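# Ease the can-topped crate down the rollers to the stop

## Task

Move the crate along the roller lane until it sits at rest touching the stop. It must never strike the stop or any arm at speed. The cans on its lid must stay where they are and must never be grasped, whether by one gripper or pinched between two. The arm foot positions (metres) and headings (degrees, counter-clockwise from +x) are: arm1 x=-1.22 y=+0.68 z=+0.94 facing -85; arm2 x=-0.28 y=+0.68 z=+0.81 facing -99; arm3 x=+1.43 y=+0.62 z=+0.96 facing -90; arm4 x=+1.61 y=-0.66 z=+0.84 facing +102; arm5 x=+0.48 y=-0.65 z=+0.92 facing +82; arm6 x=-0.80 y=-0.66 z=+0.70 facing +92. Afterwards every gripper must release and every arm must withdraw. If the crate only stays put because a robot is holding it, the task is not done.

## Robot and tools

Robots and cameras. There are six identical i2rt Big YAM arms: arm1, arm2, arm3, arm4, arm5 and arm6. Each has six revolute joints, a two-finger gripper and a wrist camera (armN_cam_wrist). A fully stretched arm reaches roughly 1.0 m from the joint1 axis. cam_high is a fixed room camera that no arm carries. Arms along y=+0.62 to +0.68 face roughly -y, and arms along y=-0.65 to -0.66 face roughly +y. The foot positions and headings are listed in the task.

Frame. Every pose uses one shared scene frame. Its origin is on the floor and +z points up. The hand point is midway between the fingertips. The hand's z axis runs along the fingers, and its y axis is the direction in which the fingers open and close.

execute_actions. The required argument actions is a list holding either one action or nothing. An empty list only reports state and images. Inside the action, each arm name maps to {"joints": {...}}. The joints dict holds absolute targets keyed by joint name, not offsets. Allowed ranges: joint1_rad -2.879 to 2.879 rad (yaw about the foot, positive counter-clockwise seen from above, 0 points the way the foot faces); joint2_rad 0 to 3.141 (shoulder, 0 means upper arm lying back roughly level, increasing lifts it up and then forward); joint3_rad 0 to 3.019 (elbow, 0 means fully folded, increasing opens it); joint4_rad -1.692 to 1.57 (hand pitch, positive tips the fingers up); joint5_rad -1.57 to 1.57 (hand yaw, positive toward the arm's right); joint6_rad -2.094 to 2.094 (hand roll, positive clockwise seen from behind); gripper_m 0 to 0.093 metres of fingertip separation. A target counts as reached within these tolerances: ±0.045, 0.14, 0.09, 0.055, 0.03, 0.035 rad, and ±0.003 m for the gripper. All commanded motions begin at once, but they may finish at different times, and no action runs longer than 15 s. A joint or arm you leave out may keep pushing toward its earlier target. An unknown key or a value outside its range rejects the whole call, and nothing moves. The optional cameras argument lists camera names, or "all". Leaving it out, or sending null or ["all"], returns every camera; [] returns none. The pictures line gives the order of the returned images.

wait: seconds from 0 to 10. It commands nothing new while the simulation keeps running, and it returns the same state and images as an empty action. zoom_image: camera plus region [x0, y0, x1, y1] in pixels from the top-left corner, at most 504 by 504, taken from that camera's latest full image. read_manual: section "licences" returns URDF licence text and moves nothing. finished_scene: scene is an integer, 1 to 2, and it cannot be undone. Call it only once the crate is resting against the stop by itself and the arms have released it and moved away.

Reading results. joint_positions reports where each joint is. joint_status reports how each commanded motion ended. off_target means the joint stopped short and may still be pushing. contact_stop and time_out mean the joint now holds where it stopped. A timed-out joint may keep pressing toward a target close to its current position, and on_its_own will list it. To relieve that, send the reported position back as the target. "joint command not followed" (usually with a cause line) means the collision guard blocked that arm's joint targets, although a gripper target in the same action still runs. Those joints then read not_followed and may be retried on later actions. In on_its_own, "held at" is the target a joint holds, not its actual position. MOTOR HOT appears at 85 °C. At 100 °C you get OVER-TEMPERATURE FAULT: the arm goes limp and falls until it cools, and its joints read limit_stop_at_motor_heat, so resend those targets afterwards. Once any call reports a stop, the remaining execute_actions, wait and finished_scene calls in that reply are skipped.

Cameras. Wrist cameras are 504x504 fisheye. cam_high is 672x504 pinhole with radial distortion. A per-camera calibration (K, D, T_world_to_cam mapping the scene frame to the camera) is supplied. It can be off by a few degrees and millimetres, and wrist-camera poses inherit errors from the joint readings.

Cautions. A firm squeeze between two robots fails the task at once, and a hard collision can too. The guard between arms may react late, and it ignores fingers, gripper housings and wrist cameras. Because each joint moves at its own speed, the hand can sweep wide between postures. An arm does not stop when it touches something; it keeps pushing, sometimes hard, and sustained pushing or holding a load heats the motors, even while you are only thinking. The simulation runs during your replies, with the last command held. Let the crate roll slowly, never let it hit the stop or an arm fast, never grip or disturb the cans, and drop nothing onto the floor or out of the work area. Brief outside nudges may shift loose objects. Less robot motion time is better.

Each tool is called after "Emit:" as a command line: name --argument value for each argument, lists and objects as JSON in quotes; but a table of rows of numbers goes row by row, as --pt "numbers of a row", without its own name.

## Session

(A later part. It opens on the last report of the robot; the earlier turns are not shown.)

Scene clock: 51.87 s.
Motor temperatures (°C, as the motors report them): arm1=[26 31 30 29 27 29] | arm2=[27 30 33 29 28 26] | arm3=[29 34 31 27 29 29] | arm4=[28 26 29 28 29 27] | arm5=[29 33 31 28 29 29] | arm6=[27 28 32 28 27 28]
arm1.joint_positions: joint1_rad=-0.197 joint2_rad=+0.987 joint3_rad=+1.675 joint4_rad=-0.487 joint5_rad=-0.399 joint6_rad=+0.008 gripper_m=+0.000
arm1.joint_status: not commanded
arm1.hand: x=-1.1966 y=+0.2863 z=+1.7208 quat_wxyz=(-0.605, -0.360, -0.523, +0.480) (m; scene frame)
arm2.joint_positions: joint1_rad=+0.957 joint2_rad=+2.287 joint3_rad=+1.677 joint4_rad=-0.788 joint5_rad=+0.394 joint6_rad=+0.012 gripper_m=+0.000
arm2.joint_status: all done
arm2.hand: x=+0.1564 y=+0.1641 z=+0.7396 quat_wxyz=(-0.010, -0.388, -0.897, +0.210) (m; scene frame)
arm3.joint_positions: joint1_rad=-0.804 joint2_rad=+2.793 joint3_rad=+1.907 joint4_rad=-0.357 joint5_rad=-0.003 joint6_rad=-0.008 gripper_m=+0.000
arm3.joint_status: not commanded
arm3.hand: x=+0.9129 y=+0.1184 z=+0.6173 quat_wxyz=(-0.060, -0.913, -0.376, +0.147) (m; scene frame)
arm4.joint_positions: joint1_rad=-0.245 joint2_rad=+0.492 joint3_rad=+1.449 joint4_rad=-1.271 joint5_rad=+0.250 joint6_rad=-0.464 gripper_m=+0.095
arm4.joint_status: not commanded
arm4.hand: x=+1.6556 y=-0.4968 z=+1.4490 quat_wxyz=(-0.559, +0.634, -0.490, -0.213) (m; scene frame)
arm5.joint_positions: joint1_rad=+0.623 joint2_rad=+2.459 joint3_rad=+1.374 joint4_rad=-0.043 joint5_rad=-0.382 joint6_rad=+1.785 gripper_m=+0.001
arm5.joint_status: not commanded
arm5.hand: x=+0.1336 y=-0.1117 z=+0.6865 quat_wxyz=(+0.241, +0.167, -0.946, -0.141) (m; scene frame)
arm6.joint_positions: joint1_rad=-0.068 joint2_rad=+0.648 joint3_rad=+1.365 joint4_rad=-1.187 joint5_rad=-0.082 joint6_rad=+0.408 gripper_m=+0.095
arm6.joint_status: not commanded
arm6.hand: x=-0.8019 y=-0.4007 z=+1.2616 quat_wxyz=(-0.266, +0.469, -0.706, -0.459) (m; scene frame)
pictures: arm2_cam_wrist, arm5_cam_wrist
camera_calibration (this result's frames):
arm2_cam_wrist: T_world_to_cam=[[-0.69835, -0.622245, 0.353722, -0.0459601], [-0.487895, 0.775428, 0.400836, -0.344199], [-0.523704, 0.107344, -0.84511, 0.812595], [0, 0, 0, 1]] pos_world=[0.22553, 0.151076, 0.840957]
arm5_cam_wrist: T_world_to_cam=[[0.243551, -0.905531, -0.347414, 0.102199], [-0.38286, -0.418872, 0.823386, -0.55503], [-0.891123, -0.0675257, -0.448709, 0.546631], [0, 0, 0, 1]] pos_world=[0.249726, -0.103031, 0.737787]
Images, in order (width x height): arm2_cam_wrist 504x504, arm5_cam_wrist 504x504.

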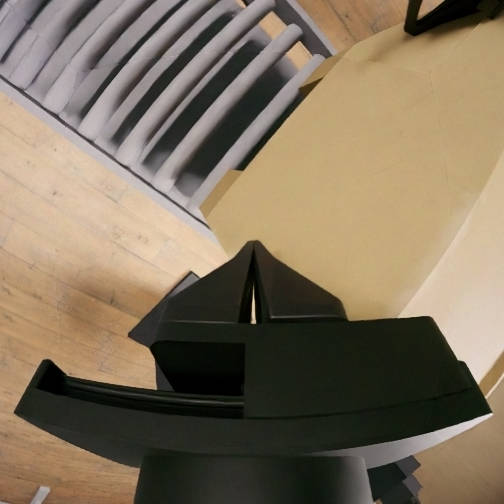

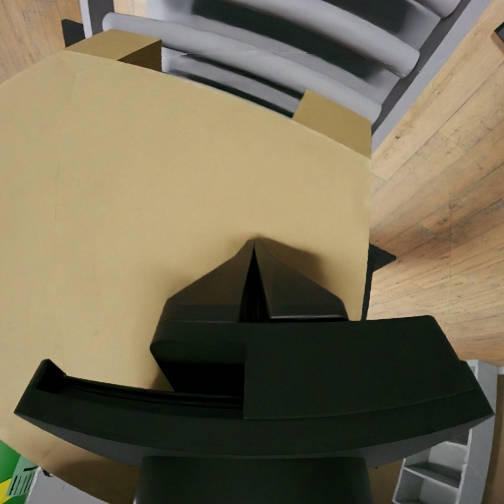

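Emit:
execute_actions --actions '[{"arm2":{"joints":{"joint1_rad":1.5,"joint2_rad":1.5}},"arm5":{"joints":{"joint1_rad":0.57}},"arm3":{"joints":{"joint1_rad":-0.85,"joint4_rad":0,"joint5_rad":0.25,"joint6_rad":-2.0}}}]' --cameras '[]'

Emit:
execute_actions --actions '[{"arm5":{"joints":{"joint1_rad":0.47}}}]' --cameras '[]'

Emit:
execute_actions --actions '[{"arm5":{"joints":{"joint1_rad":0.37,"joint4_rad":-0.12}}}]' --cameras '[]'

Emit:
execute_actions --actions '[{"arm5":{"joints":{"joint1_rad":0.27,"joint6_rad":1.6}}}]' --cameras '[]'

Emit:
execute_actions --actions '[{"arm5":{"joints":{"joint1_rad":0.17,"joint4_rad":-0.2}}}]' --cameras '[]'

Emit:
execute_actions --actions '[{"arm5":{"joints":{"joint1_rad":0.07,"joint6_rad":1.4}}}]' --cameras '[]'

Emit:
execute_actions --actions '[{"arm5":{"joints":{"joint1_rad":-0.03}}}]' --cameras '[]'

Emit:
execute_actions --actions '[{"arm5":{"joints":{"joint1_rad":-0.13,"joint6_rad":1.2}}}]' --cameras '[]'

Emit:
execute_actions --actions '[{"arm5":{"joints":{"joint1_rad":-0.23}}}]' --cameras '["arm3_cam_wrist","arm5_cam_wrist","cam_high"]'

Emit:
zoom_image --camera "cam_high" --region '[180, 170, 380, 310]'

Scene clock: 55.37 s.
Motor temperatures (°C, as the motors report them): arm1=[26 31 30 29 27 29] | arm2=[27 30 33 29 28 26] | arm3=[29 34 31 27 29 29] | arm4=[28 26 29 28 29 27] | arm5=[29 33 31 28 29 29] | arm6=[27 28 32 28 27 28]
arm1.joint_positions: joint1_rad=-0.197 joint2_rad=+0.987 joint3_rad=+1.675 joint4_rad=-0.487 joint5_rad=-0.399 joint6_rad=+0.008 gripper_m=+0.000
arm1.joint_status: not commanded
arm1.hand: x=-1.1966 y=+0.2863 z=+1.7208 quat_wxyz=(-0.605, -0.360, -0.523, +0.480) (m; scene frame)
arm2.joint_positions: joint1_rad=+1.494 joint2_rad=+1.507 joint3_rad=+1.665 joint4_rad=-0.792 joint5_rad=+0.400 joint6_rad=+0.011 gripper_m=+0.000
arm2.joint_status: all done
arm2.hand: x=+0.3108 y=+0.4698 z=+1.2526 quat_wxyz=(-0.423, -0.196, -0.856, +0.223) (m; scene frame)
arm3.joint_positions: joint1_rad=-0.857 joint2_rad=+2.793 joint3_rad=+1.907 joint4_rad=-0.014 joint5_rad=+0.246 joint6_rad=-1.992 gripper_m=+0.000
arm3.joint_status: all done
arm3.hand: x=+0.8061 y=+0.1311 z=+0.6610 quat_wxyz=(+0.285, -0.239, -0.908, +0.191) (m; scene frame)
arm4.joint_positions: joint1_rad=-0.245 joint2_rad=+0.492 joint3_rad=+1.449 joint4_rad=-1.271 joint5_rad=+0.250 joint6_rad=-0.464 gripper_m=+0.095
arm4.joint_status: not commanded
arm4.hand: x=+1.6556 y=-0.4968 z=+1.4490 quat_wxyz=(-0.559, +0.634, -0.490, -0.213) (m; scene frame)
arm5.joint_positions: joint1_rad=+0.490 joint2_rad=+2.467 joint3_rad=+1.361 joint4_rad=-0.041 joint5_rad=-0.367 joint6_rad=+1.788 gripper_m=+0.001
arm5.joint_status: joint1_rad off_target (ended at +0.490, target +0.570)
arm5.hand: x=+0.2134 y=-0.0786 z=+0.6783 quat_wxyz=(+0.223, +0.100, -0.958, -0.150) (m; scene frame)
arm6.joint_positions: joint1_rad=-0.068 joint2_rad=+0.648 joint3_rad=+1.365 joint4_rad=-1.187 joint5_rad=-0.082 joint6_rad=+0.408 gripper_m=+0.095
arm6.joint_status: not commanded
arm6.hand: x=-0.8019 y=-0.4007 z=+1.2616 quat_wxyz=(-0.266, +0.469, -0.706, -0.459) (m; scene frame)
pictures: none
No camera images: the call's "cameras" was empty. Leave "cameras" out to get every camera's image.

Scene clock: 56.80 s.
Motor temperatures (°C, as the motors report them): arm1=[26 30 30 29 27 29] | arm2=[27 30 33 29 28 26] | arm3=[29 35 31 27 29 29] | arm4=[28 26 29 28 29 27] | arm5=[30 33 31 28 29 29] | arm6=[27 28 32 28 27 28]
arm1.joint_positions: joint1_rad=-0.197 joint2_rad=+0.987 joint3_rad=+1.675 joint4_rad=-0.487 joint5_rad=-0.399 joint6_rad=+0.008 gripper_m=+0.000
arm1.joint_status: not commanded
arm1.hand: x=-1.1966 y=+0.2863 z=+1.7208 quat_wxyz=(-0.605, -0.360, -0.523, +0.480) (m; scene frame)
arm2.joint_positions: joint1_rad=+1.494 joint2_rad=+1.507 joint3_rad=+1.665 joint4_rad=-0.792 joint5_rad=+0.400 joint6_rad=+0.011 gripper_m=+0.000
arm2.joint_status: not commanded
arm2.hand: x=+0.3108 y=+0.4698 z=+1.2526 quat_wxyz=(-0.423, -0.196, -0.856, +0.223) (m; scene frame)
arm3.joint_positions: joint1_rad=-0.857 joint2_rad=+2.793 joint3_rad=+1.907 joint4_rad=-0.014 joint5_rad=+0.246 joint6_rad=-1.992 gripper_m=+0.000
arm3.joint_status: not commanded
arm3.hand: x=+0.8061 y=+0.1311 z=+0.6610 quat_wxyz=(+0.285, -0.239, -0.908, +0.191) (m; scene frame)
arm4.joint_positions: joint1_rad=-0.245 joint2_rad=+0.492 joint3_rad=+1.449 joint4_rad=-1.271 joint5_rad=+0.250 joint6_rad=-0.464 gripper_m=+0.095
arm4.joint_status: not commanded
arm4.hand: x=+1.6556 y=-0.4968 z=+1.4490 quat_wxyz=(-0.559, +0.634, -0.490, -0.213) (m; scene frame)
arm5.joint_positions: joint1_rad=+0.406 joint2_rad=+2.470 joint3_rad=+1.363 joint4_rad=-0.041 joint5_rad=-0.372 joint6_rad=+1.788 gripper_m=+0.001
arm5.joint_status: joint1_rad off_target (ended at +0.406, target +0.470)
arm5.hand: x=+0.2615 y=-0.0581 z=+0.6782 quat_wxyz=(+0.219, +0.059, -0.961, -0.159) (m; scene frame)
arm6.joint_positions: joint1_rad=-0.068 joint2_rad=+0.648 joint3_rad=+1.365 joint4_rad=-1.187 joint5_rad=-0.082 joint6_rad=+0.408 gripper_m=+0.095
arm6.joint_status: not commanded
arm6.hand: x=-0.8019 y=-0.4007 z=+1.2616 quat_wxyz=(-0.266, +0.469, -0.706, -0.459) (m; scene frame)
pictures: none
No camera images: the call's "cameras" was empty. Leave "cameras" out to get every camera's image.

Scene clock: 58.20 s.
Motor temperatures (°C, as the motors report them): arm1=[26 30 30 29 27 29] | arm2=[27 30 33 29 28 26] | arm3=[29 35 31 27 29 29] | arm4=[28 26 29 28 29 27] | arm5=[30 33 31 28 29 29] | arm6=[27 28 32 28 27 28]
arm1.joint_positions: joint1_rad=-0.197 joint2_rad=+0.987 joint3_rad=+1.675 joint4_rad=-0.487 joint5_rad=-0.399 joint6_rad=+0.008 gripper_m=+0.000
arm1.joint_status: not commanded
arm1.hand: x=-1.1966 y=+0.2863 z=+1.7208 quat_wxyz=(-0.605, -0.360, -0.523, +0.480) (m; scene frame)
arm2.joint_positions: joint1_rad=+1.494 joint2_rad=+1.507 joint3_rad=+1.665 joint4_rad=-0.792 joint5_rad=+0.400 joint6_rad=+0.011 gripper_m=+0.000
arm2.joint_status: not commanded
arm2.hand: x=+0.3108 y=+0.4698 z=+1.2526 quat_wxyz=(-0.423, -0.196, -0.856, +0.223) (m; scene frame)
arm3.joint_positions: joint1_rad=-0.857 joint2_rad=+2.793 joint3_rad=+1.907 joint4_rad=-0.014 joint5_rad=+0.246 joint6_rad=-1.992 gripper_m=+0.000
arm3.joint_status: not commanded
arm3.hand: x=+0.8061 y=+0.1311 z=+0.6610 quat_wxyz=(+0.285, -0.239, -0.908, +0.191) (m; scene frame)
arm4.joint_positions: joint1_rad=-0.245 joint2_rad=+0.492 joint3_rad=+1.449 joint4_rad=-1.271 joint5_rad=+0.250 joint6_rad=-0.464 gripper_m=+0.095
arm4.joint_status: not commanded
arm4.hand: x=+1.6556 y=-0.4968 z=+1.4490 quat_wxyz=(-0.559, +0.634, -0.490, -0.213) (m; scene frame)
arm5.joint_positions: joint1_rad=+0.294 joint2_rad=+2.470 joint3_rad=+1.371 joint4_rad=-0.122 joint5_rad=-0.376 joint6_rad=+1.787 gripper_m=+0.001
arm5.joint_status: joint1_rad off_target (ended at +0.295, target +0.370); the others done
arm5.hand: x=+0.3300 y=-0.0508 z=+0.6739 quat_wxyz=(+0.206, +0.000, -0.969, -0.136) (m; scene frame)
arm6.joint_positions: joint1_rad=-0.068 joint2_rad=+0.648 joint3_rad=+1.365 joint4_rad=-1.187 joint5_rad=-0.082 joint6_rad=+0.408 gripper_m=+0.095
arm6.joint_status: not commanded
arm6.hand: x=-0.8019 y=-0.4007 z=+1.2616 quat_wxyz=(-0.266, +0.469, -0.706, -0.459) (m; scene frame)
pictures: none
No camera images: the call's "cameras" was empty. Leave "cameras" out to get every camera's image.

Scene clock: 59.67 s.
Motor temperatures (°C, as the motors report them): arm1=[26 30 30 29 27 29] | arm2=[27 30 34 29 28 26] | arm3=[29 35 31 27 29 29] | arm4=[28 26 29 28 29 27] | arm5=[30 33 31 28 29 29] | arm6=[27 28 32 28 27 28]
arm1.joint_positions: joint1_rad=-0.197 joint2_rad=+0.987 joint3_rad=+1.675 joint4_rad=-0.487 joint5_rad=-0.399 joint6_rad=+0.008 gripper_m=+0.000
arm1.joint_status: not commanded
arm1.hand: x=-1.1966 y=+0.2863 z=+1.7208 quat_wxyz=(-0.605, -0.360, -0.523, +0.480) (m; scene frame)
arm2.joint_positions: joint1_rad=+1.494 joint2_rad=+1.507 joint3_rad=+1.665 joint4_rad=-0.792 joint5_rad=+0.400 joint6_rad=+0.011 gripper_m=+0.000
arm2.joint_status: not commanded
arm2.hand: x=+0.3108 y=+0.4698 z=+1.2526 quat_wxyz=(-0.423, -0.196, -0.856, +0.223) (m; scene frame)
arm3.joint_positions: joint1_rad=-0.857 joint2_rad=+2.793 joint3_rad=+1.907 joint4_rad=-0.014 joint5_rad=+0.246 joint6_rad=-1.992 gripper_m=+0.000
arm3.joint_status: not commanded
arm3.hand: x=+0.8061 y=+0.1311 z=+0.6610 quat_wxyz=(+0.285, -0.239, -0.908, +0.191) (m; scene frame)
arm4.joint_positions: joint1_rad=-0.245 joint2_rad=+0.492 joint3_rad=+1.449 joint4_rad=-1.271 joint5_rad=+0.250 joint6_rad=-0.464 gripper_m=+0.095
arm4.joint_status: not commanded
arm4.hand: x=+1.6556 y=-0.4968 z=+1.4490 quat_wxyz=(-0.559, +0.634, -0.490, -0.213) (m; scene frame)
arm5.joint_positions: joint1_rad=+0.195 joint2_rad=+2.470 joint3_rad=+1.372 joint4_rad=-0.122 joint5_rad=-0.374 joint6_rad=+1.613 gripper_m=+0.001
arm5.joint_status: joint1_rad off_target (ended at +0.195, target +0.270); the others done
arm5.hand: x=+0.3905 y=-0.0380 z=+0.6748 quat_wxyz=(+0.185, +0.036, -0.968, -0.164) (m; scene frame)
arm6.joint_positions: joint1_rad=-0.068 joint2_rad=+0.648 joint3_rad=+1.365 joint4_rad=-1.187 joint5_rad=-0.082 joint6_rad=+0.408 gripper_m=+0.095
arm6.joint_status: not commanded
arm6.hand: x=-0.8019 y=-0.4007 z=+1.2616 quat_wxyz=(-0.266, +0.469, -0.706, -0.459) (m; scene frame)
pictures: none
No camera images: the call's "cameras" was empty. Leave "cameras" out to get every camera's image.

Scene clock: 61.10 s.
Motor temperatures (°C, as the motors report them): arm1=[26 30 30 29 27 29] | arm2=[27 30 34 29 28 26] | arm3=[29 35 31 27 29 29] | arm4=[28 26 29 28 29 27] | arm5=[30 33 31 28 29 29] | arm6=[27 28 32 28 27 28]
arm1.joint_positions: joint1_rad=-0.197 joint2_rad=+0.987 joint3_rad=+1.675 joint4_rad=-0.487 joint5_rad=-0.399 joint6_rad=+0.008 gripper_m=+0.000
arm1.joint_status: not commanded
arm1.hand: x=-1.1966 y=+0.2863 z=+1.7208 quat_wxyz=(-0.605, -0.360, -0.523, +0.480) (m; scene frame)
arm2.joint_positions: joint1_rad=+1.494 joint2_rad=+1.507 joint3_rad=+1.665 joint4_rad=-0.792 joint5_rad=+0.400 joint6_rad=+0.011 gripper_m=+0.000
arm2.joint_status: not commanded
arm2.hand: x=+0.3108 y=+0.4698 z=+1.2526 quat_wxyz=(-0.423, -0.196, -0.856, +0.223) (m; scene frame)
arm3.joint_positions: joint1_rad=-0.857 joint2_rad=+2.793 joint3_rad=+1.907 joint4_rad=-0.014 joint5_rad=+0.246 joint6_rad=-1.992 gripper_m=+0.000
arm3.joint_status: not commanded
arm3.hand: x=+0.8061 y=+0.1311 z=+0.6610 quat_wxyz=(+0.285, -0.239, -0.908, +0.191) (m; scene frame)
arm4.joint_positions: joint1_rad=-0.245 joint2_rad=+0.492 joint3_rad=+1.449 joint4_rad=-1.271 joint5_rad=+0.250 joint6_rad=-0.464 gripper_m=+0.095
arm4.joint_status: not commanded
arm4.hand: x=+1.6556 y=-0.4968 z=+1.4490 quat_wxyz=(-0.559, +0.634, -0.490, -0.213) (m; scene frame)
arm5.joint_positions: joint1_rad=+0.097 joint2_rad=+2.470 joint3_rad=+1.378 joint4_rad=-0.194 joint5_rad=-0.372 joint6_rad=+1.587 gripper_m=+0.001
arm5.joint_status: joint1_rad off_target (ended at +0.097, target +0.170); the others done
arm5.hand: x=+0.4502 y=-0.0450 z=+0.6715 quat_wxyz=(+0.175, -0.005, -0.974, -0.143) (m; scene frame)
arm6.joint_positions: joint1_rad=-0.068 joint2_rad=+0.648 joint3_rad=+1.365 joint4_rad=-1.187 joint5_rad=-0.082 joint6_rad=+0.408 gripper_m=+0.095
arm6.joint_status: not commanded
arm6.hand: x=-0.8019 y=-0.4007 z=+1.2616 quat_wxyz=(-0.266, +0.469, -0.706, -0.459) (m; scene frame)
pictures: none
No camera images: the call's "cameras" was empty. Leave "cameras" out to get every camera's image.

Scene clock: 62.57 s.
Motor temperatures (°C, as the motors report them): arm1=[26 30 30 29 27 29] | arm2=[27 30 34 29 28 26] | arm3=[29 35 31 27 29 29] | arm4=[28 26 29 28 29 27] | arm5=[30 33 31 28 30 29] | arm6=[27 28 32 28 27 28]
arm1.joint_positions: joint1_rad=-0.197 joint2_rad=+0.987 joint3_rad=+1.675 joint4_rad=-0.487 joint5_rad=-0.399 joint6_rad=+0.008 gripper_m=+0.000
arm1.joint_status: not commanded
arm1.hand: x=-1.1966 y=+0.2863 z=+1.7208 quat_wxyz=(-0.605, -0.360, -0.523, +0.480) (m; scene frame)
arm2.joint_positions: joint1_rad=+1.494 joint2_rad=+1.507 joint3_rad=+1.665 joint4_rad=-0.792 joint5_rad=+0.400 joint6_rad=+0.011 gripper_m=+0.000
arm2.joint_status: not commanded
arm2.hand: x=+0.3108 y=+0.4698 z=+1.2526 quat_wxyz=(-0.423, -0.196, -0.856, +0.223) (m; scene frame)
arm3.joint_positions: joint1_rad=-0.857 joint2_rad=+2.793 joint3_rad=+1.907 joint4_rad=-0.014 joint5_rad=+0.246 joint6_rad=-1.992 gripper_m=+0.000
arm3.joint_status: not commanded
arm3.hand: x=+0.8061 y=+0.1311 z=+0.6610 quat_wxyz=(+0.285, -0.239, -0.908, +0.191) (m; scene frame)
arm4.joint_positions: joint1_rad=-0.245 joint2_rad=+0.492 joint3_rad=+1.449 joint4_rad=-1.271 joint5_rad=+0.250 joint6_rad=-0.464 gripper_m=+0.095
arm4.joint_status: not commanded
arm4.hand: x=+1.6556 y=-0.4968 z=+1.4490 quat_wxyz=(-0.559, +0.634, -0.490, -0.213) (m; scene frame)
arm5.joint_positions: joint1_rad=-0.009 joint2_rad=+2.470 joint3_rad=+1.381 joint4_rad=-0.194 joint5_rad=-0.364 joint6_rad=+1.413 gripper_m=+0.001
arm5.joint_status: joint1_rad off_target (ended at -0.009, target +0.070); the others done
arm5.hand: x=+0.5159 y=-0.0432 z=+0.6726 quat_wxyz=(+0.149, +0.027, -0.974, -0.168) (m; scene frame)
arm6.joint_positions: joint1_rad=-0.068 joint2_rad=+0.648 joint3_rad=+1.365 joint4_rad=-1.187 joint5_rad=-0.082 joint6_rad=+0.408 gripper_m=+0.095
arm6.joint_status: not commanded
arm6.hand: x=-0.8019 y=-0.4007 z=+1.2616 quat_wxyz=(-0.266, +0.469, -0.706, -0.459) (m; scene frame)
pictures: none
No camera images: the call's "cameras" was empty. Leave "cameras" out to get every camera's image.

Scene clock: 64.00 s.
Motor temperatures (°C, as the motors report them): arm1=[26 30 30 29 27 29] | arm2=[27 30 34 29 28 26] | arm3=[29 35 32 27 29 29] | arm4=[28 26 29 28 29 27] | arm5=[30 33 31 28 30 29] | arm6=[27 28 32 28 27 28]
arm1.joint_positions: joint1_rad=-0.197 joint2_rad=+0.987 joint3_rad=+1.675 joint4_rad=-0.487 joint5_rad=-0.399 joint6_rad=+0.008 gripper_m=+0.000
arm1.joint_status: not commanded
arm1.hand: x=-1.1966 y=+0.2863 z=+1.7208 quat_wxyz=(-0.605, -0.360, -0.523, +0.480) (m; scene frame)
arm2.joint_positions: joint1_rad=+1.494 joint2_rad=+1.507 joint3_rad=+1.665 joint4_rad=-0.792 joint5_rad=+0.400 joint6_rad=+0.011 gripper_m=+0.000
arm2.joint_status: not commanded
arm2.hand: x=+0.3108 y=+0.4698 z=+1.2526 quat_wxyz=(-0.423, -0.196, -0.856, +0.223) (m; scene frame)
arm3.joint_positions: joint1_rad=-0.857 joint2_rad=+2.793 joint3_rad=+1.907 joint4_rad=-0.014 joint5_rad=+0.246 joint6_rad=-1.992 gripper_m=+0.000
arm3.joint_status: not commanded
arm3.hand: x=+0.8061 y=+0.1311 z=+0.6610 quat_wxyz=(+0.285, -0.239, -0.908, +0.191) (m; scene frame)
arm4.joint_positions: joint1_rad=-0.245 joint2_rad=+0.492 joint3_rad=+1.449 joint4_rad=-1.271 joint5_rad=+0.250 joint6_rad=-0.464 gripper_m=+0.095
arm4.joint_status: not commanded
arm4.hand: x=+1.6556 y=-0.4968 z=+1.4490 quat_wxyz=(-0.559, +0.634, -0.490, -0.213) (m; scene frame)
arm5.joint_positions: joint1_rad=-0.098 joint2_rad=+2.470 joint3_rad=+1.388 joint4_rad=-0.194 joint5_rad=-0.368 joint6_rad=+1.397 gripper_m=+0.001
arm5.joint_status: joint1_rad off_target (ended at -0.098, target -0.030)
arm5.hand: x=+0.5702 y=-0.0446 z=+0.6753 quat_wxyz=(+0.141, -0.007, -0.973, -0.180) (m; scene frame)
arm6.joint_positions: joint1_rad=-0.068 joint2_rad=+0.648 joint3_rad=+1.365 joint4_rad=-1.187 joint5_rad=-0.082 joint6_rad=+0.408 gripper_m=+0.095
arm6.joint_status: not commanded
arm6.hand: x=-0.8019 y=-0.4007 z=+1.2616 quat_wxyz=(-0.266, +0.469, -0.706, -0.459) (m; scene frame)
pictures: none
No camera images: the call's "cameras" was empty. Leave "cameras" out to get every camera's image.

Scene clock: 65.47 s.
Motor temperatures (°C, as the motors report them): arm1=[26 30 30 29 27 29] | arm2=[27 30 34 29 28 26] | arm3=[29 35 32 27 29 29] | arm4=[28 26 30 28 29 27] | arm5=[30 33 31 28 30 29] | arm6=[27 28 32 28 27 28]
arm1.joint_positions: joint1_rad=-0.197 joint2_rad=+0.987 joint3_rad=+1.675 joint4_rad=-0.487 joint5_rad=-0.399 joint6_rad=+0.008 gripper_m=+0.000
arm1.joint_status: not commanded
arm1.hand: x=-1.1966 y=+0.2863 z=+1.7208 quat_wxyz=(-0.605, -0.360, -0.523, +0.480) (m; scene frame)
arm2.joint_positions: joint1_rad=+1.494 joint2_rad=+1.507 joint3_rad=+1.665 joint4_rad=-0.792 joint5_rad=+0.400 joint6_rad=+0.011 gripper_m=+0.000
arm2.joint_status: not commanded
arm2.hand: x=+0.3108 y=+0.4698 z=+1.2526 quat_wxyz=(-0.423, -0.196, -0.856, +0.223) (m; scene frame)
arm3.joint_positions: joint1_rad=-0.857 joint2_rad=+2.793 joint3_rad=+1.907 joint4_rad=-0.014 joint5_rad=+0.246 joint6_rad=-1.992 gripper_m=+0.000
arm3.joint_status: not commanded
arm3.hand: x=+0.8061 y=+0.1311 z=+0.6610 quat_wxyz=(+0.285, -0.239, -0.908, +0.191) (m; scene frame)
arm4.joint_positions: joint1_rad=-0.245 joint2_rad=+0.492 joint3_rad=+1.449 joint4_rad=-1.271 joint5_rad=+0.250 joint6_rad=-0.464 gripper_m=+0.095
arm4.joint_status: not commanded
arm4.hand: x=+1.6556 y=-0.4968 z=+1.4490 quat_wxyz=(-0.559, +0.634, -0.490, -0.213) (m; scene frame)
arm5.joint_positions: joint1_rad=-0.206 joint2_rad=+2.470 joint3_rad=+1.402 joint4_rad=-0.194 joint5_rad=-0.365 joint6_rad=+1.224 gripper_m=+0.001
arm5.joint_status: joint1_rad off_target (ended at -0.206, target -0.130); the others done
arm5.hand: x=+0.6376 y=-0.0503 z=+0.6795 quat_wxyz=(+0.111, +0.026, -0.972, -0.205) (m; scene frame)
arm6.joint_positions: joint1_rad=-0.068 joint2_rad=+0.648 joint3_rad=+1.365 joint4_rad=-1.187 joint5_rad=-0.082 joint6_rad=+0.408 gripper_m=+0.095
arm6.joint_status: not commanded
arm6.hand: x=-0.8019 y=-0.4007 z=+1.2616 quat_wxyz=(-0.266, +0.469, -0.706, -0.459) (m; scene frame)
pictures: none
No camera images: the call's "cameras" was empty. Leave "cameras" out to get every camera's image.

Scene clock: 66.87 s.
Motor temperatures (°C, as the motors report them): arm1=[26 30 30 29 27 29] | arm2=[27 30 34 29 28 26] | arm3=[29 35 32 27 29 29] | arm4=[28 26 30 28 29 27] | arm5=[30 33 31 28 30 29] | arm6=[27 28 32 28 27 28]
arm1.joint_positions: joint1_rad=-0.197 joint2_rad=+0.987 joint3_rad=+1.675 joint4_rad=-0.487 joint5_rad=-0.399 joint6_rad=+0.008 gripper_m=+0.000
arm1.joint_status: not commanded
arm1.hand: x=-1.1966 y=+0.2863 z=+1.7208 quat_wxyz=(-0.605, -0.360, -0.523, +0.480) (m; scene frame)
arm2.joint_positions: joint1_rad=+1.494 joint2_rad=+1.507 joint3_rad=+1.665 joint4_rad=-0.792 joint5_rad=+0.400 joint6_rad=+0.011 gripper_m=+0.000
arm2.joint_status: not commanded
arm2.hand: x=+0.3108 y=+0.4698 z=+1.2526 quat_wxyz=(-0.423, -0.196, -0.856, +0.223) (m; scene frame)
arm3.joint_positions: joint1_rad=-0.857 joint2_rad=+2.793 joint3_rad=+1.907 joint4_rad=-0.014 joint5_rad=+0.246 joint6_rad=-1.992 gripper_m=+0.000
arm3.joint_status: not commanded
arm3.hand: x=+0.8061 y=+0.1311 z=+0.6610 quat_wxyz=(+0.285, -0.239, -0.908, +0.191) (m; scene frame)
arm4.joint_positions: joint1_rad=-0.245 joint2_rad=+0.492 joint3_rad=+1.449 joint4_rad=-1.271 joint5_rad=+0.250 joint6_rad=-0.464 gripper_m=+0.095
arm4.joint_status: not commanded
arm4.hand: x=+1.6556 y=-0.4968 z=+1.4490 quat_wxyz=(-0.559, +0.634, -0.490, -0.213) (m; scene frame)
arm5.joint_positions: joint1_rad=-0.292 joint2_rad=+2.470 joint3_rad=+1.412 joint4_rad=-0.192 joint5_rad=-0.371 joint6_rad=+1.200 gripper_m=+0.001
arm5.joint_status: joint1_rad off_target (ended at -0.292, target -0.230)
arm5.hand: x=+0.6903 y=-0.0603 z=+0.6831 quat_wxyz=(+0.100, -0.003, -0.971, -0.217) (m; scene frame)
arm6.joint_positions: joint1_rad=-0.068 joint2_rad=+0.648 joint3_rad=+1.365 joint4_rad=-1.187 joint5_rad=-0.082 joint6_rad=+0.408 gripper_m=+0.095
arm6.joint_status: not commanded
arm6.hand: x=-0.8019 y=-0.4007 z=+1.2616 quat_wxyz=(-0.266, +0.469, -0.706, -0.459) (m; scene frame)
pictures: arm3_cam_wrist, arm5_cam_wrist, cam_high
camera_calibration (this result's frames):
arm3_cam_wrist: T_world_to_cam=[[-0.329316, -0.818804, 0.470224, 0.0674107], [-0.230383, 0.55263, 0.800952, -0.4103], [-0.915683, 0.155435, -0.370628, 1.08447], [0, 0, 0, 1]] pos_world=[0.920704, 0.113375, 0.698868]
arm5_cam_wrist: T_world_to_cam=[[-0.0523126, -0.90469, -0.422847, 0.267802], [-0.687024, -0.274695, 0.672711, 0.00407642], [-0.724749, 0.325697, -0.607174, 1.06178], [0, 0, 0, 1]] pos_world=[0.786334, -0.102421, 0.755182]
Images, in order (width x height): arm3_cam_wrist 504x504, arm5_cam_wrist 504x504, cam_high 672x504.

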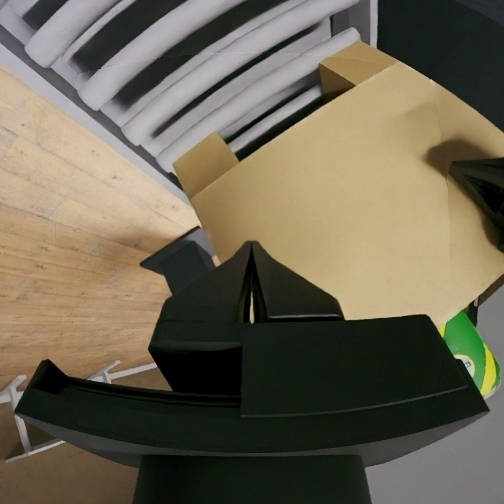

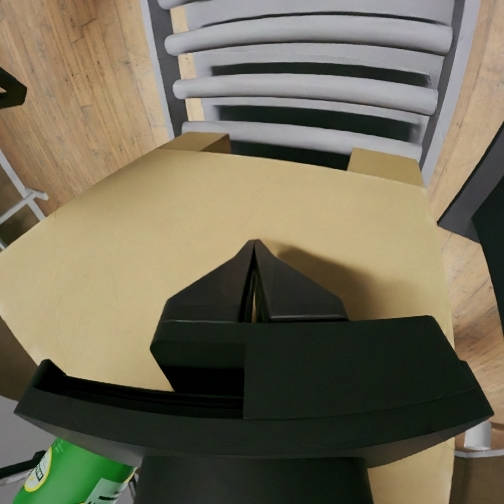

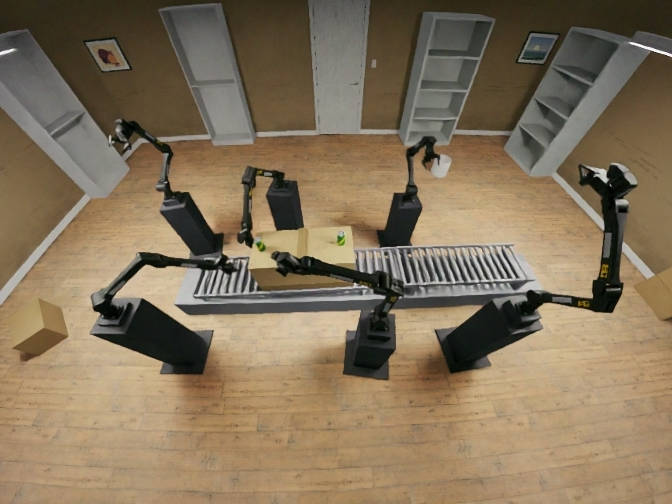

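Region (180, 170, 380, 310) of cam_high's 672x504 image, scaled by 2.520, with more detail than that image has; it fills the top 353 rows of this view, and the rest is white.

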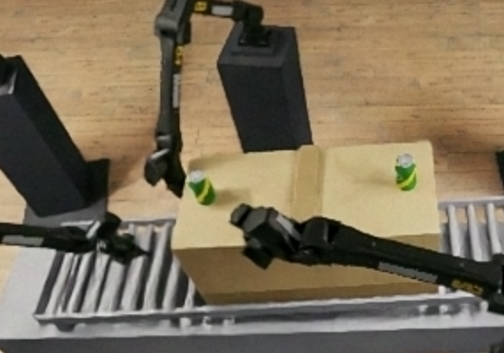

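Emit:
execute_actions --actions '[{"arm5":{"joints":{"joint1_rad":-0.33}},"arm3":{"joints":{"joint2_rad":2.85}}}]' --cameras '[]'

Emit:
execute_actions --actions '[{"arm5":{"joints":{"joint1_rad":-0.43}}}]' --cameras '[]'

Emit:
execute_actions --actions '[{"arm5":{"joints":{"joint1_rad":-0.52}}}]' --cameras '[]'

Emit:
execute_actions --actions '[{"arm5":{"joints":{"joint1_rad":-0.61}}}]' --cameras '["arm3_cam_wrist","arm5_cam_wrist"]'

Scene clock: 68.73 s.
Motor temperatures (°C, as the motors report them): arm1=[26 30 30 29 27 29] | arm2=[27 30 35 29 28 26] | arm3=[29 35 32 27 29 29] | arm4=[28 26 30 28 29 27] | arm5=[30 33 31 28 30 29] | arm6=[27 28 32 28 27 28]
arm1.joint_positions: joint1_rad=-0.197 joint2_rad=+0.987 joint3_rad=+1.675 joint4_rad=-0.487 joint5_rad=-0.399 joint6_rad=+0.008 gripper_m=+0.000
arm1.joint_status: not commanded
arm1.hand: x=-1.1966 y=+0.2863 z=+1.7208 quat_wxyz=(-0.605, -0.360, -0.523, +0.480) (m; scene frame)
arm2.joint_positions: joint1_rad=+1.494 joint2_rad=+1.507 joint3_rad=+1.665 joint4_rad=-0.792 joint5_rad=+0.400 joint6_rad=+0.011 gripper_m=+0.000
arm2.joint_status: not commanded
arm2.hand: x=+0.3108 y=+0.4698 z=+1.2526 quat_wxyz=(-0.423, -0.196, -0.856, +0.223) (m; scene frame)
arm3.joint_positions: joint1_rad=-0.857 joint2_rad=+2.841 joint3_rad=+1.907 joint4_rad=-0.011 joint5_rad=+0.246 joint6_rad=-1.992 gripper_m=+0.000
arm3.joint_status: all done
arm3.hand: x=+0.8219 y=+0.1450 z=+0.6245 quat_wxyz=(+0.273, -0.237, -0.916, +0.173) (m; scene frame)
arm4.joint_positions: joint1_rad=-0.245 joint2_rad=+0.492 joint3_rad=+1.449 joint4_rad=-1.271 joint5_rad=+0.250 joint6_rad=-0.464 gripper_m=+0.095
arm4.joint_status: not commanded
arm4.hand: x=+1.6556 y=-0.4968 z=+1.4490 quat_wxyz=(-0.559, +0.634, -0.490, -0.213) (m; scene frame)
arm5.joint_positions: joint1_rad=-0.391 joint2_rad=+2.470 joint3_rad=+1.420 joint4_rad=-0.187 joint5_rad=-0.375 joint6_rad=+1.172 gripper_m=+0.001
arm5.joint_status: joint1_rad off_target (ended at -0.391, target -0.330)
arm5.hand: x=+0.7498 y=-0.0788 z=+0.6865 quat_wxyz=(+0.085, -0.036, -0.969, -0.230) (m; scene frame)
arm6.joint_positions: joint1_rad=-0.068 joint2_rad=+0.648 joint3_rad=+1.365 joint4_rad=-1.187 joint5_rad=-0.082 joint6_rad=+0.408 gripper_m=+0.095
arm6.joint_status: not commanded
arm6.hand: x=-0.8019 y=-0.4007 z=+1.2616 quat_wxyz=(-0.266, +0.469, -0.706, -0.459) (m; scene frame)
pictures: none
No camera images: the call's "cameras" was empty. Leave "cameras" out to get every camera's image.

Scene clock: 70.03 s.
Motor temperatures (°C, as the motors report them): arm1=[26 30 30 29 27 29] | arm2=[27 30 35 29 28 26] | arm3=[29 35 32 27 29 29] | arm4=[28 26 30 28 29 27] | arm5=[30 33 31 28 30 29] | arm6=[27 28 32 28 27 28]
arm1.joint_positions: joint1_rad=-0.197 joint2_rad=+0.987 joint3_rad=+1.675 joint4_rad=-0.487 joint5_rad=-0.399 joint6_rad=+0.008 gripper_m=+0.000
arm1.joint_status: not commanded
arm1.hand: x=-1.1966 y=+0.2863 z=+1.7208 quat_wxyz=(-0.605, -0.360, -0.523, +0.480) (m; scene frame)
arm2.joint_positions: joint1_rad=+1.494 joint2_rad=+1.507 joint3_rad=+1.665 joint4_rad=-0.792 joint5_rad=+0.400 joint6_rad=+0.011 gripper_m=+0.000
arm2.joint_status: not commanded
arm2.hand: x=+0.3108 y=+0.4698 z=+1.2526 quat_wxyz=(-0.423, -0.196, -0.856, +0.223) (m; scene frame)
arm3.joint_positions: joint1_rad=-0.857 joint2_rad=+2.841 joint3_rad=+1.907 joint4_rad=-0.011 joint5_rad=+0.246 joint6_rad=-1.992 gripper_m=+0.000
arm3.joint_status: not commanded
arm3.hand: x=+0.8219 y=+0.1450 z=+0.6245 quat_wxyz=(+0.273, -0.237, -0.916, +0.173) (m; scene frame)
arm4.joint_positions: joint1_rad=-0.245 joint2_rad=+0.492 joint3_rad=+1.449 joint4_rad=-1.271 joint5_rad=+0.250 joint6_rad=-0.464 gripper_m=+0.095
arm4.joint_status: not commanded
arm4.hand: x=+1.6556 y=-0.4968 z=+1.4490 quat_wxyz=(-0.559, +0.634, -0.490, -0.213) (m; scene frame)
arm5.joint_positions: joint1_rad=-0.481 joint2_rad=+2.470 joint3_rad=+1.423 joint4_rad=-0.187 joint5_rad=-0.378 joint6_rad=+1.172 gripper_m=+0.001
arm5.joint_status: joint1_rad off_target (ended at -0.481, target -0.430)
arm5.hand: x=+0.8005 y=-0.1036 z=+0.6881 quat_wxyz=(+0.075, -0.079, -0.966, -0.236) (m; scene frame)
arm6.joint_positions: joint1_rad=-0.068 joint2_rad=+0.648 joint3_rad=+1.365 joint4_rad=-1.187 joint5_rad=-0.082 joint6_rad=+0.408 gripper_m=+0.095
arm6.joint_status: not commanded
arm6.hand: x=-0.8019 y=-0.4007 z=+1.2616 quat_wxyz=(-0.266, +0.469, -0.706, -0.459) (m; scene frame)
pictures: none
No camera images: the call's "cameras" was empty. Leave "cameras" out to get every camera's image.

Scene clock: 71.27 s.
Motor temperatures (°C, as the motors report them): arm1=[26 30 30 29 27 29] | arm2=[27 30 35 29 28 26] | arm3=[29 35 32 27 29 29] | arm4=[28 26 30 28 29 27] | arm5=[30 33 31 28 30 29] | arm6=[27 28 32 28 27 28]
arm1.joint_positions: joint1_rad=-0.197 joint2_rad=+0.987 joint3_rad=+1.675 joint4_rad=-0.487 joint5_rad=-0.399 joint6_rad=+0.008 gripper_m=+0.000
arm1.joint_status: not commanded
arm1.hand: x=-1.1966 y=+0.2863 z=+1.7208 quat_wxyz=(-0.605, -0.360, -0.523, +0.480) (m; scene frame)
arm2.joint_positions: joint1_rad=+1.494 joint2_rad=+1.507 joint3_rad=+1.665 joint4_rad=-0.792 joint5_rad=+0.400 joint6_rad=+0.011 gripper_m=+0.000
arm2.joint_status: not commanded
arm2.hand: x=+0.3108 y=+0.4698 z=+1.2526 quat_wxyz=(-0.423, -0.196, -0.856, +0.223) (m; scene frame)
arm3.joint_positions: joint1_rad=-0.847 joint2_rad=+2.844 joint3_rad=+1.907 joint4_rad=-0.012 joint5_rad=+0.244 joint6_rad=-1.992 gripper_m=+0.000
arm3.joint_status: not commanded
arm3.hand: x=+0.8276 y=+0.1399 z=+0.6224 quat_wxyz=(+0.271, -0.233, -0.918, +0.173) (m; scene frame)
arm4.joint_positions: joint1_rad=-0.245 joint2_rad=+0.492 joint3_rad=+1.449 joint4_rad=-1.271 joint5_rad=+0.250 joint6_rad=-0.464 gripper_m=+0.095
arm4.joint_status: not commanded
arm4.hand: x=+1.6556 y=-0.4968 z=+1.4490 quat_wxyz=(-0.559, +0.634, -0.490, -0.213) (m; scene frame)
arm5.joint_positions: joint1_rad=-0.566 joint2_rad=+2.470 joint3_rad=+1.425 joint4_rad=-0.187 joint5_rad=-0.377 joint6_rad=+1.183 gripper_m=+0.001
arm5.joint_status: joint1_rad off_target (ended at -0.565, target -0.520)
arm5.hand: x=+0.8460 y=-0.1319 z=+0.6888 quat_wxyz=(+0.065, -0.124, -0.961, -0.239) (m; scene frame)
arm6.joint_positions: joint1_rad=-0.068 joint2_rad=+0.648 joint3_rad=+1.365 joint4_rad=-1.187 joint5_rad=-0.082 joint6_rad=+0.408 gripper_m=+0.095
arm6.joint_status: not commanded
arm6.hand: x=-0.8019 y=-0.4007 z=+1.2616 quat_wxyz=(-0.266, +0.469, -0.706, -0.459) (m; scene frame)
pictures: none
No camera images: the call's "cameras" was empty. Leave "cameras" out to get every camera's image.

Scene clock: 72.40 s.
Motor temperatures (°C, as the motors report them): arm1=[26 30 30 29 27 29] | arm2=[27 29 35 29 28 26] | arm3=[29 35 32 27 29 29] | arm4=[28 26 30 28 29 27] | arm5=[30 33 31 28 30 29] | arm6=[27 28 32 28 27 28]
arm1.joint_positions: joint1_rad=-0.197 joint2_rad=+0.987 joint3_rad=+1.675 joint4_rad=-0.487 joint5_rad=-0.399 joint6_rad=+0.008 gripper_m=+0.000
arm1.joint_status: not commanded
arm1.hand: x=-1.1966 y=+0.2863 z=+1.7208 quat_wxyz=(-0.605, -0.360, -0.523, +0.480) (m; scene frame)
arm2.joint_positions: joint1_rad=+1.494 joint2_rad=+1.507 joint3_rad=+1.665 joint4_rad=-0.792 joint5_rad=+0.400 joint6_rad=+0.011 gripper_m=+0.000
arm2.joint_status: not commanded
arm2.hand: x=+0.3108 y=+0.4698 z=+1.2526 quat_wxyz=(-0.423, -0.196, -0.856, +0.223) (m; scene frame)
arm3.joint_positions: joint1_rad=-0.825 joint2_rad=+2.852 joint3_rad=+1.904 joint4_rad=-0.017 joint5_rad=+0.241 joint6_rad=-1.992 gripper_m=+0.000
arm3.joint_status: not commanded
arm3.hand: x=+0.8430 y=+0.1307 z=+0.6149 quat_wxyz=(+0.264, -0.222, -0.923, +0.171) (m; scene frame)
arm4.joint_positions: joint1_rad=-0.245 joint2_rad=+0.492 joint3_rad=+1.449 joint4_rad=-1.271 joint5_rad=+0.250 joint6_rad=-0.464 gripper_m=+0.095
arm4.joint_status: not commanded
arm4.hand: x=+1.6556 y=-0.4968 z=+1.4490 quat_wxyz=(-0.559, +0.634, -0.490, -0.213) (m; scene frame)
arm5.joint_positions: joint1_rad=-0.614 joint2_rad=+2.470 joint3_rad=+1.398 joint4_rad=-0.187 joint5_rad=-0.395 joint6_rad=+1.190 gripper_m=+0.001
arm5.joint_status: all done
arm5.hand: x=+0.8582 y=-0.1595 z=+0.6830 quat_wxyz=(+0.075, -0.152, -0.957, -0.235) (m; scene frame)
arm6.joint_positions: joint1_rad=-0.068 joint2_rad=+0.648 joint3_rad=+1.365 joint4_rad=-1.187 joint5_rad=-0.082 joint6_rad=+0.408 gripper_m=+0.095
arm6.joint_status: not commanded
arm6.hand: x=-0.8019 y=-0.4007 z=+1.2616 quat_wxyz=(-0.266, +0.469, -0.706, -0.459) (m; scene frame)
pictures: arm3_cam_wrist, arm5_cam_wrist
camera_calibration (this result's frames):
arm3_cam_wrist: T_world_to_cam=[[-0.323324, -0.848163, 0.419621, 0.130762], [-0.289394, 0.510819, 0.809516, -0.314673], [-0.900951, 0.1403, -0.410613, 1.11533], [0, 0, 0, 1]] pos_world=[0.956072, 0.115168, 0.657831]
arm5_cam_wrist: T_world_to_cam=[[-0.33001, -0.841431, -0.427887, 0.438625], [-0.725252, -0.0641428, 0.685489, 0.149932], [-0.604238, 0.536544, -0.589082, 1.13353], [0, 0, 0, 1]] pos_world=[0.938411, -0.229499, 0.752647]
Images, in order (width x height): arm3_cam_wrist 504x504, arm5_cam_wrist 504x504.

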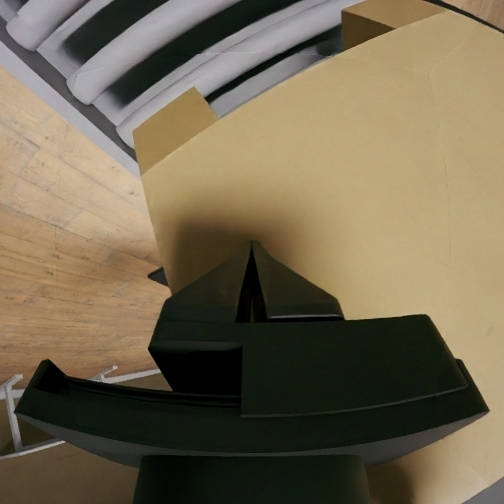

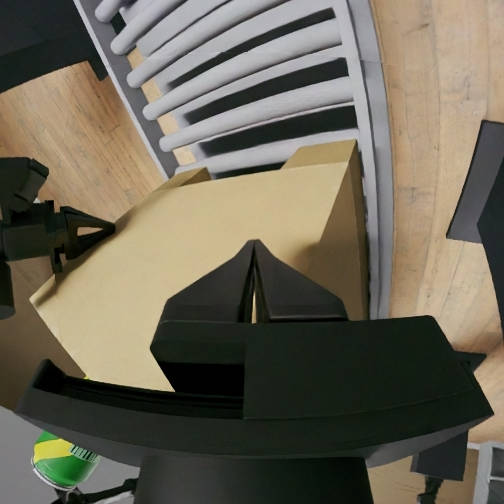

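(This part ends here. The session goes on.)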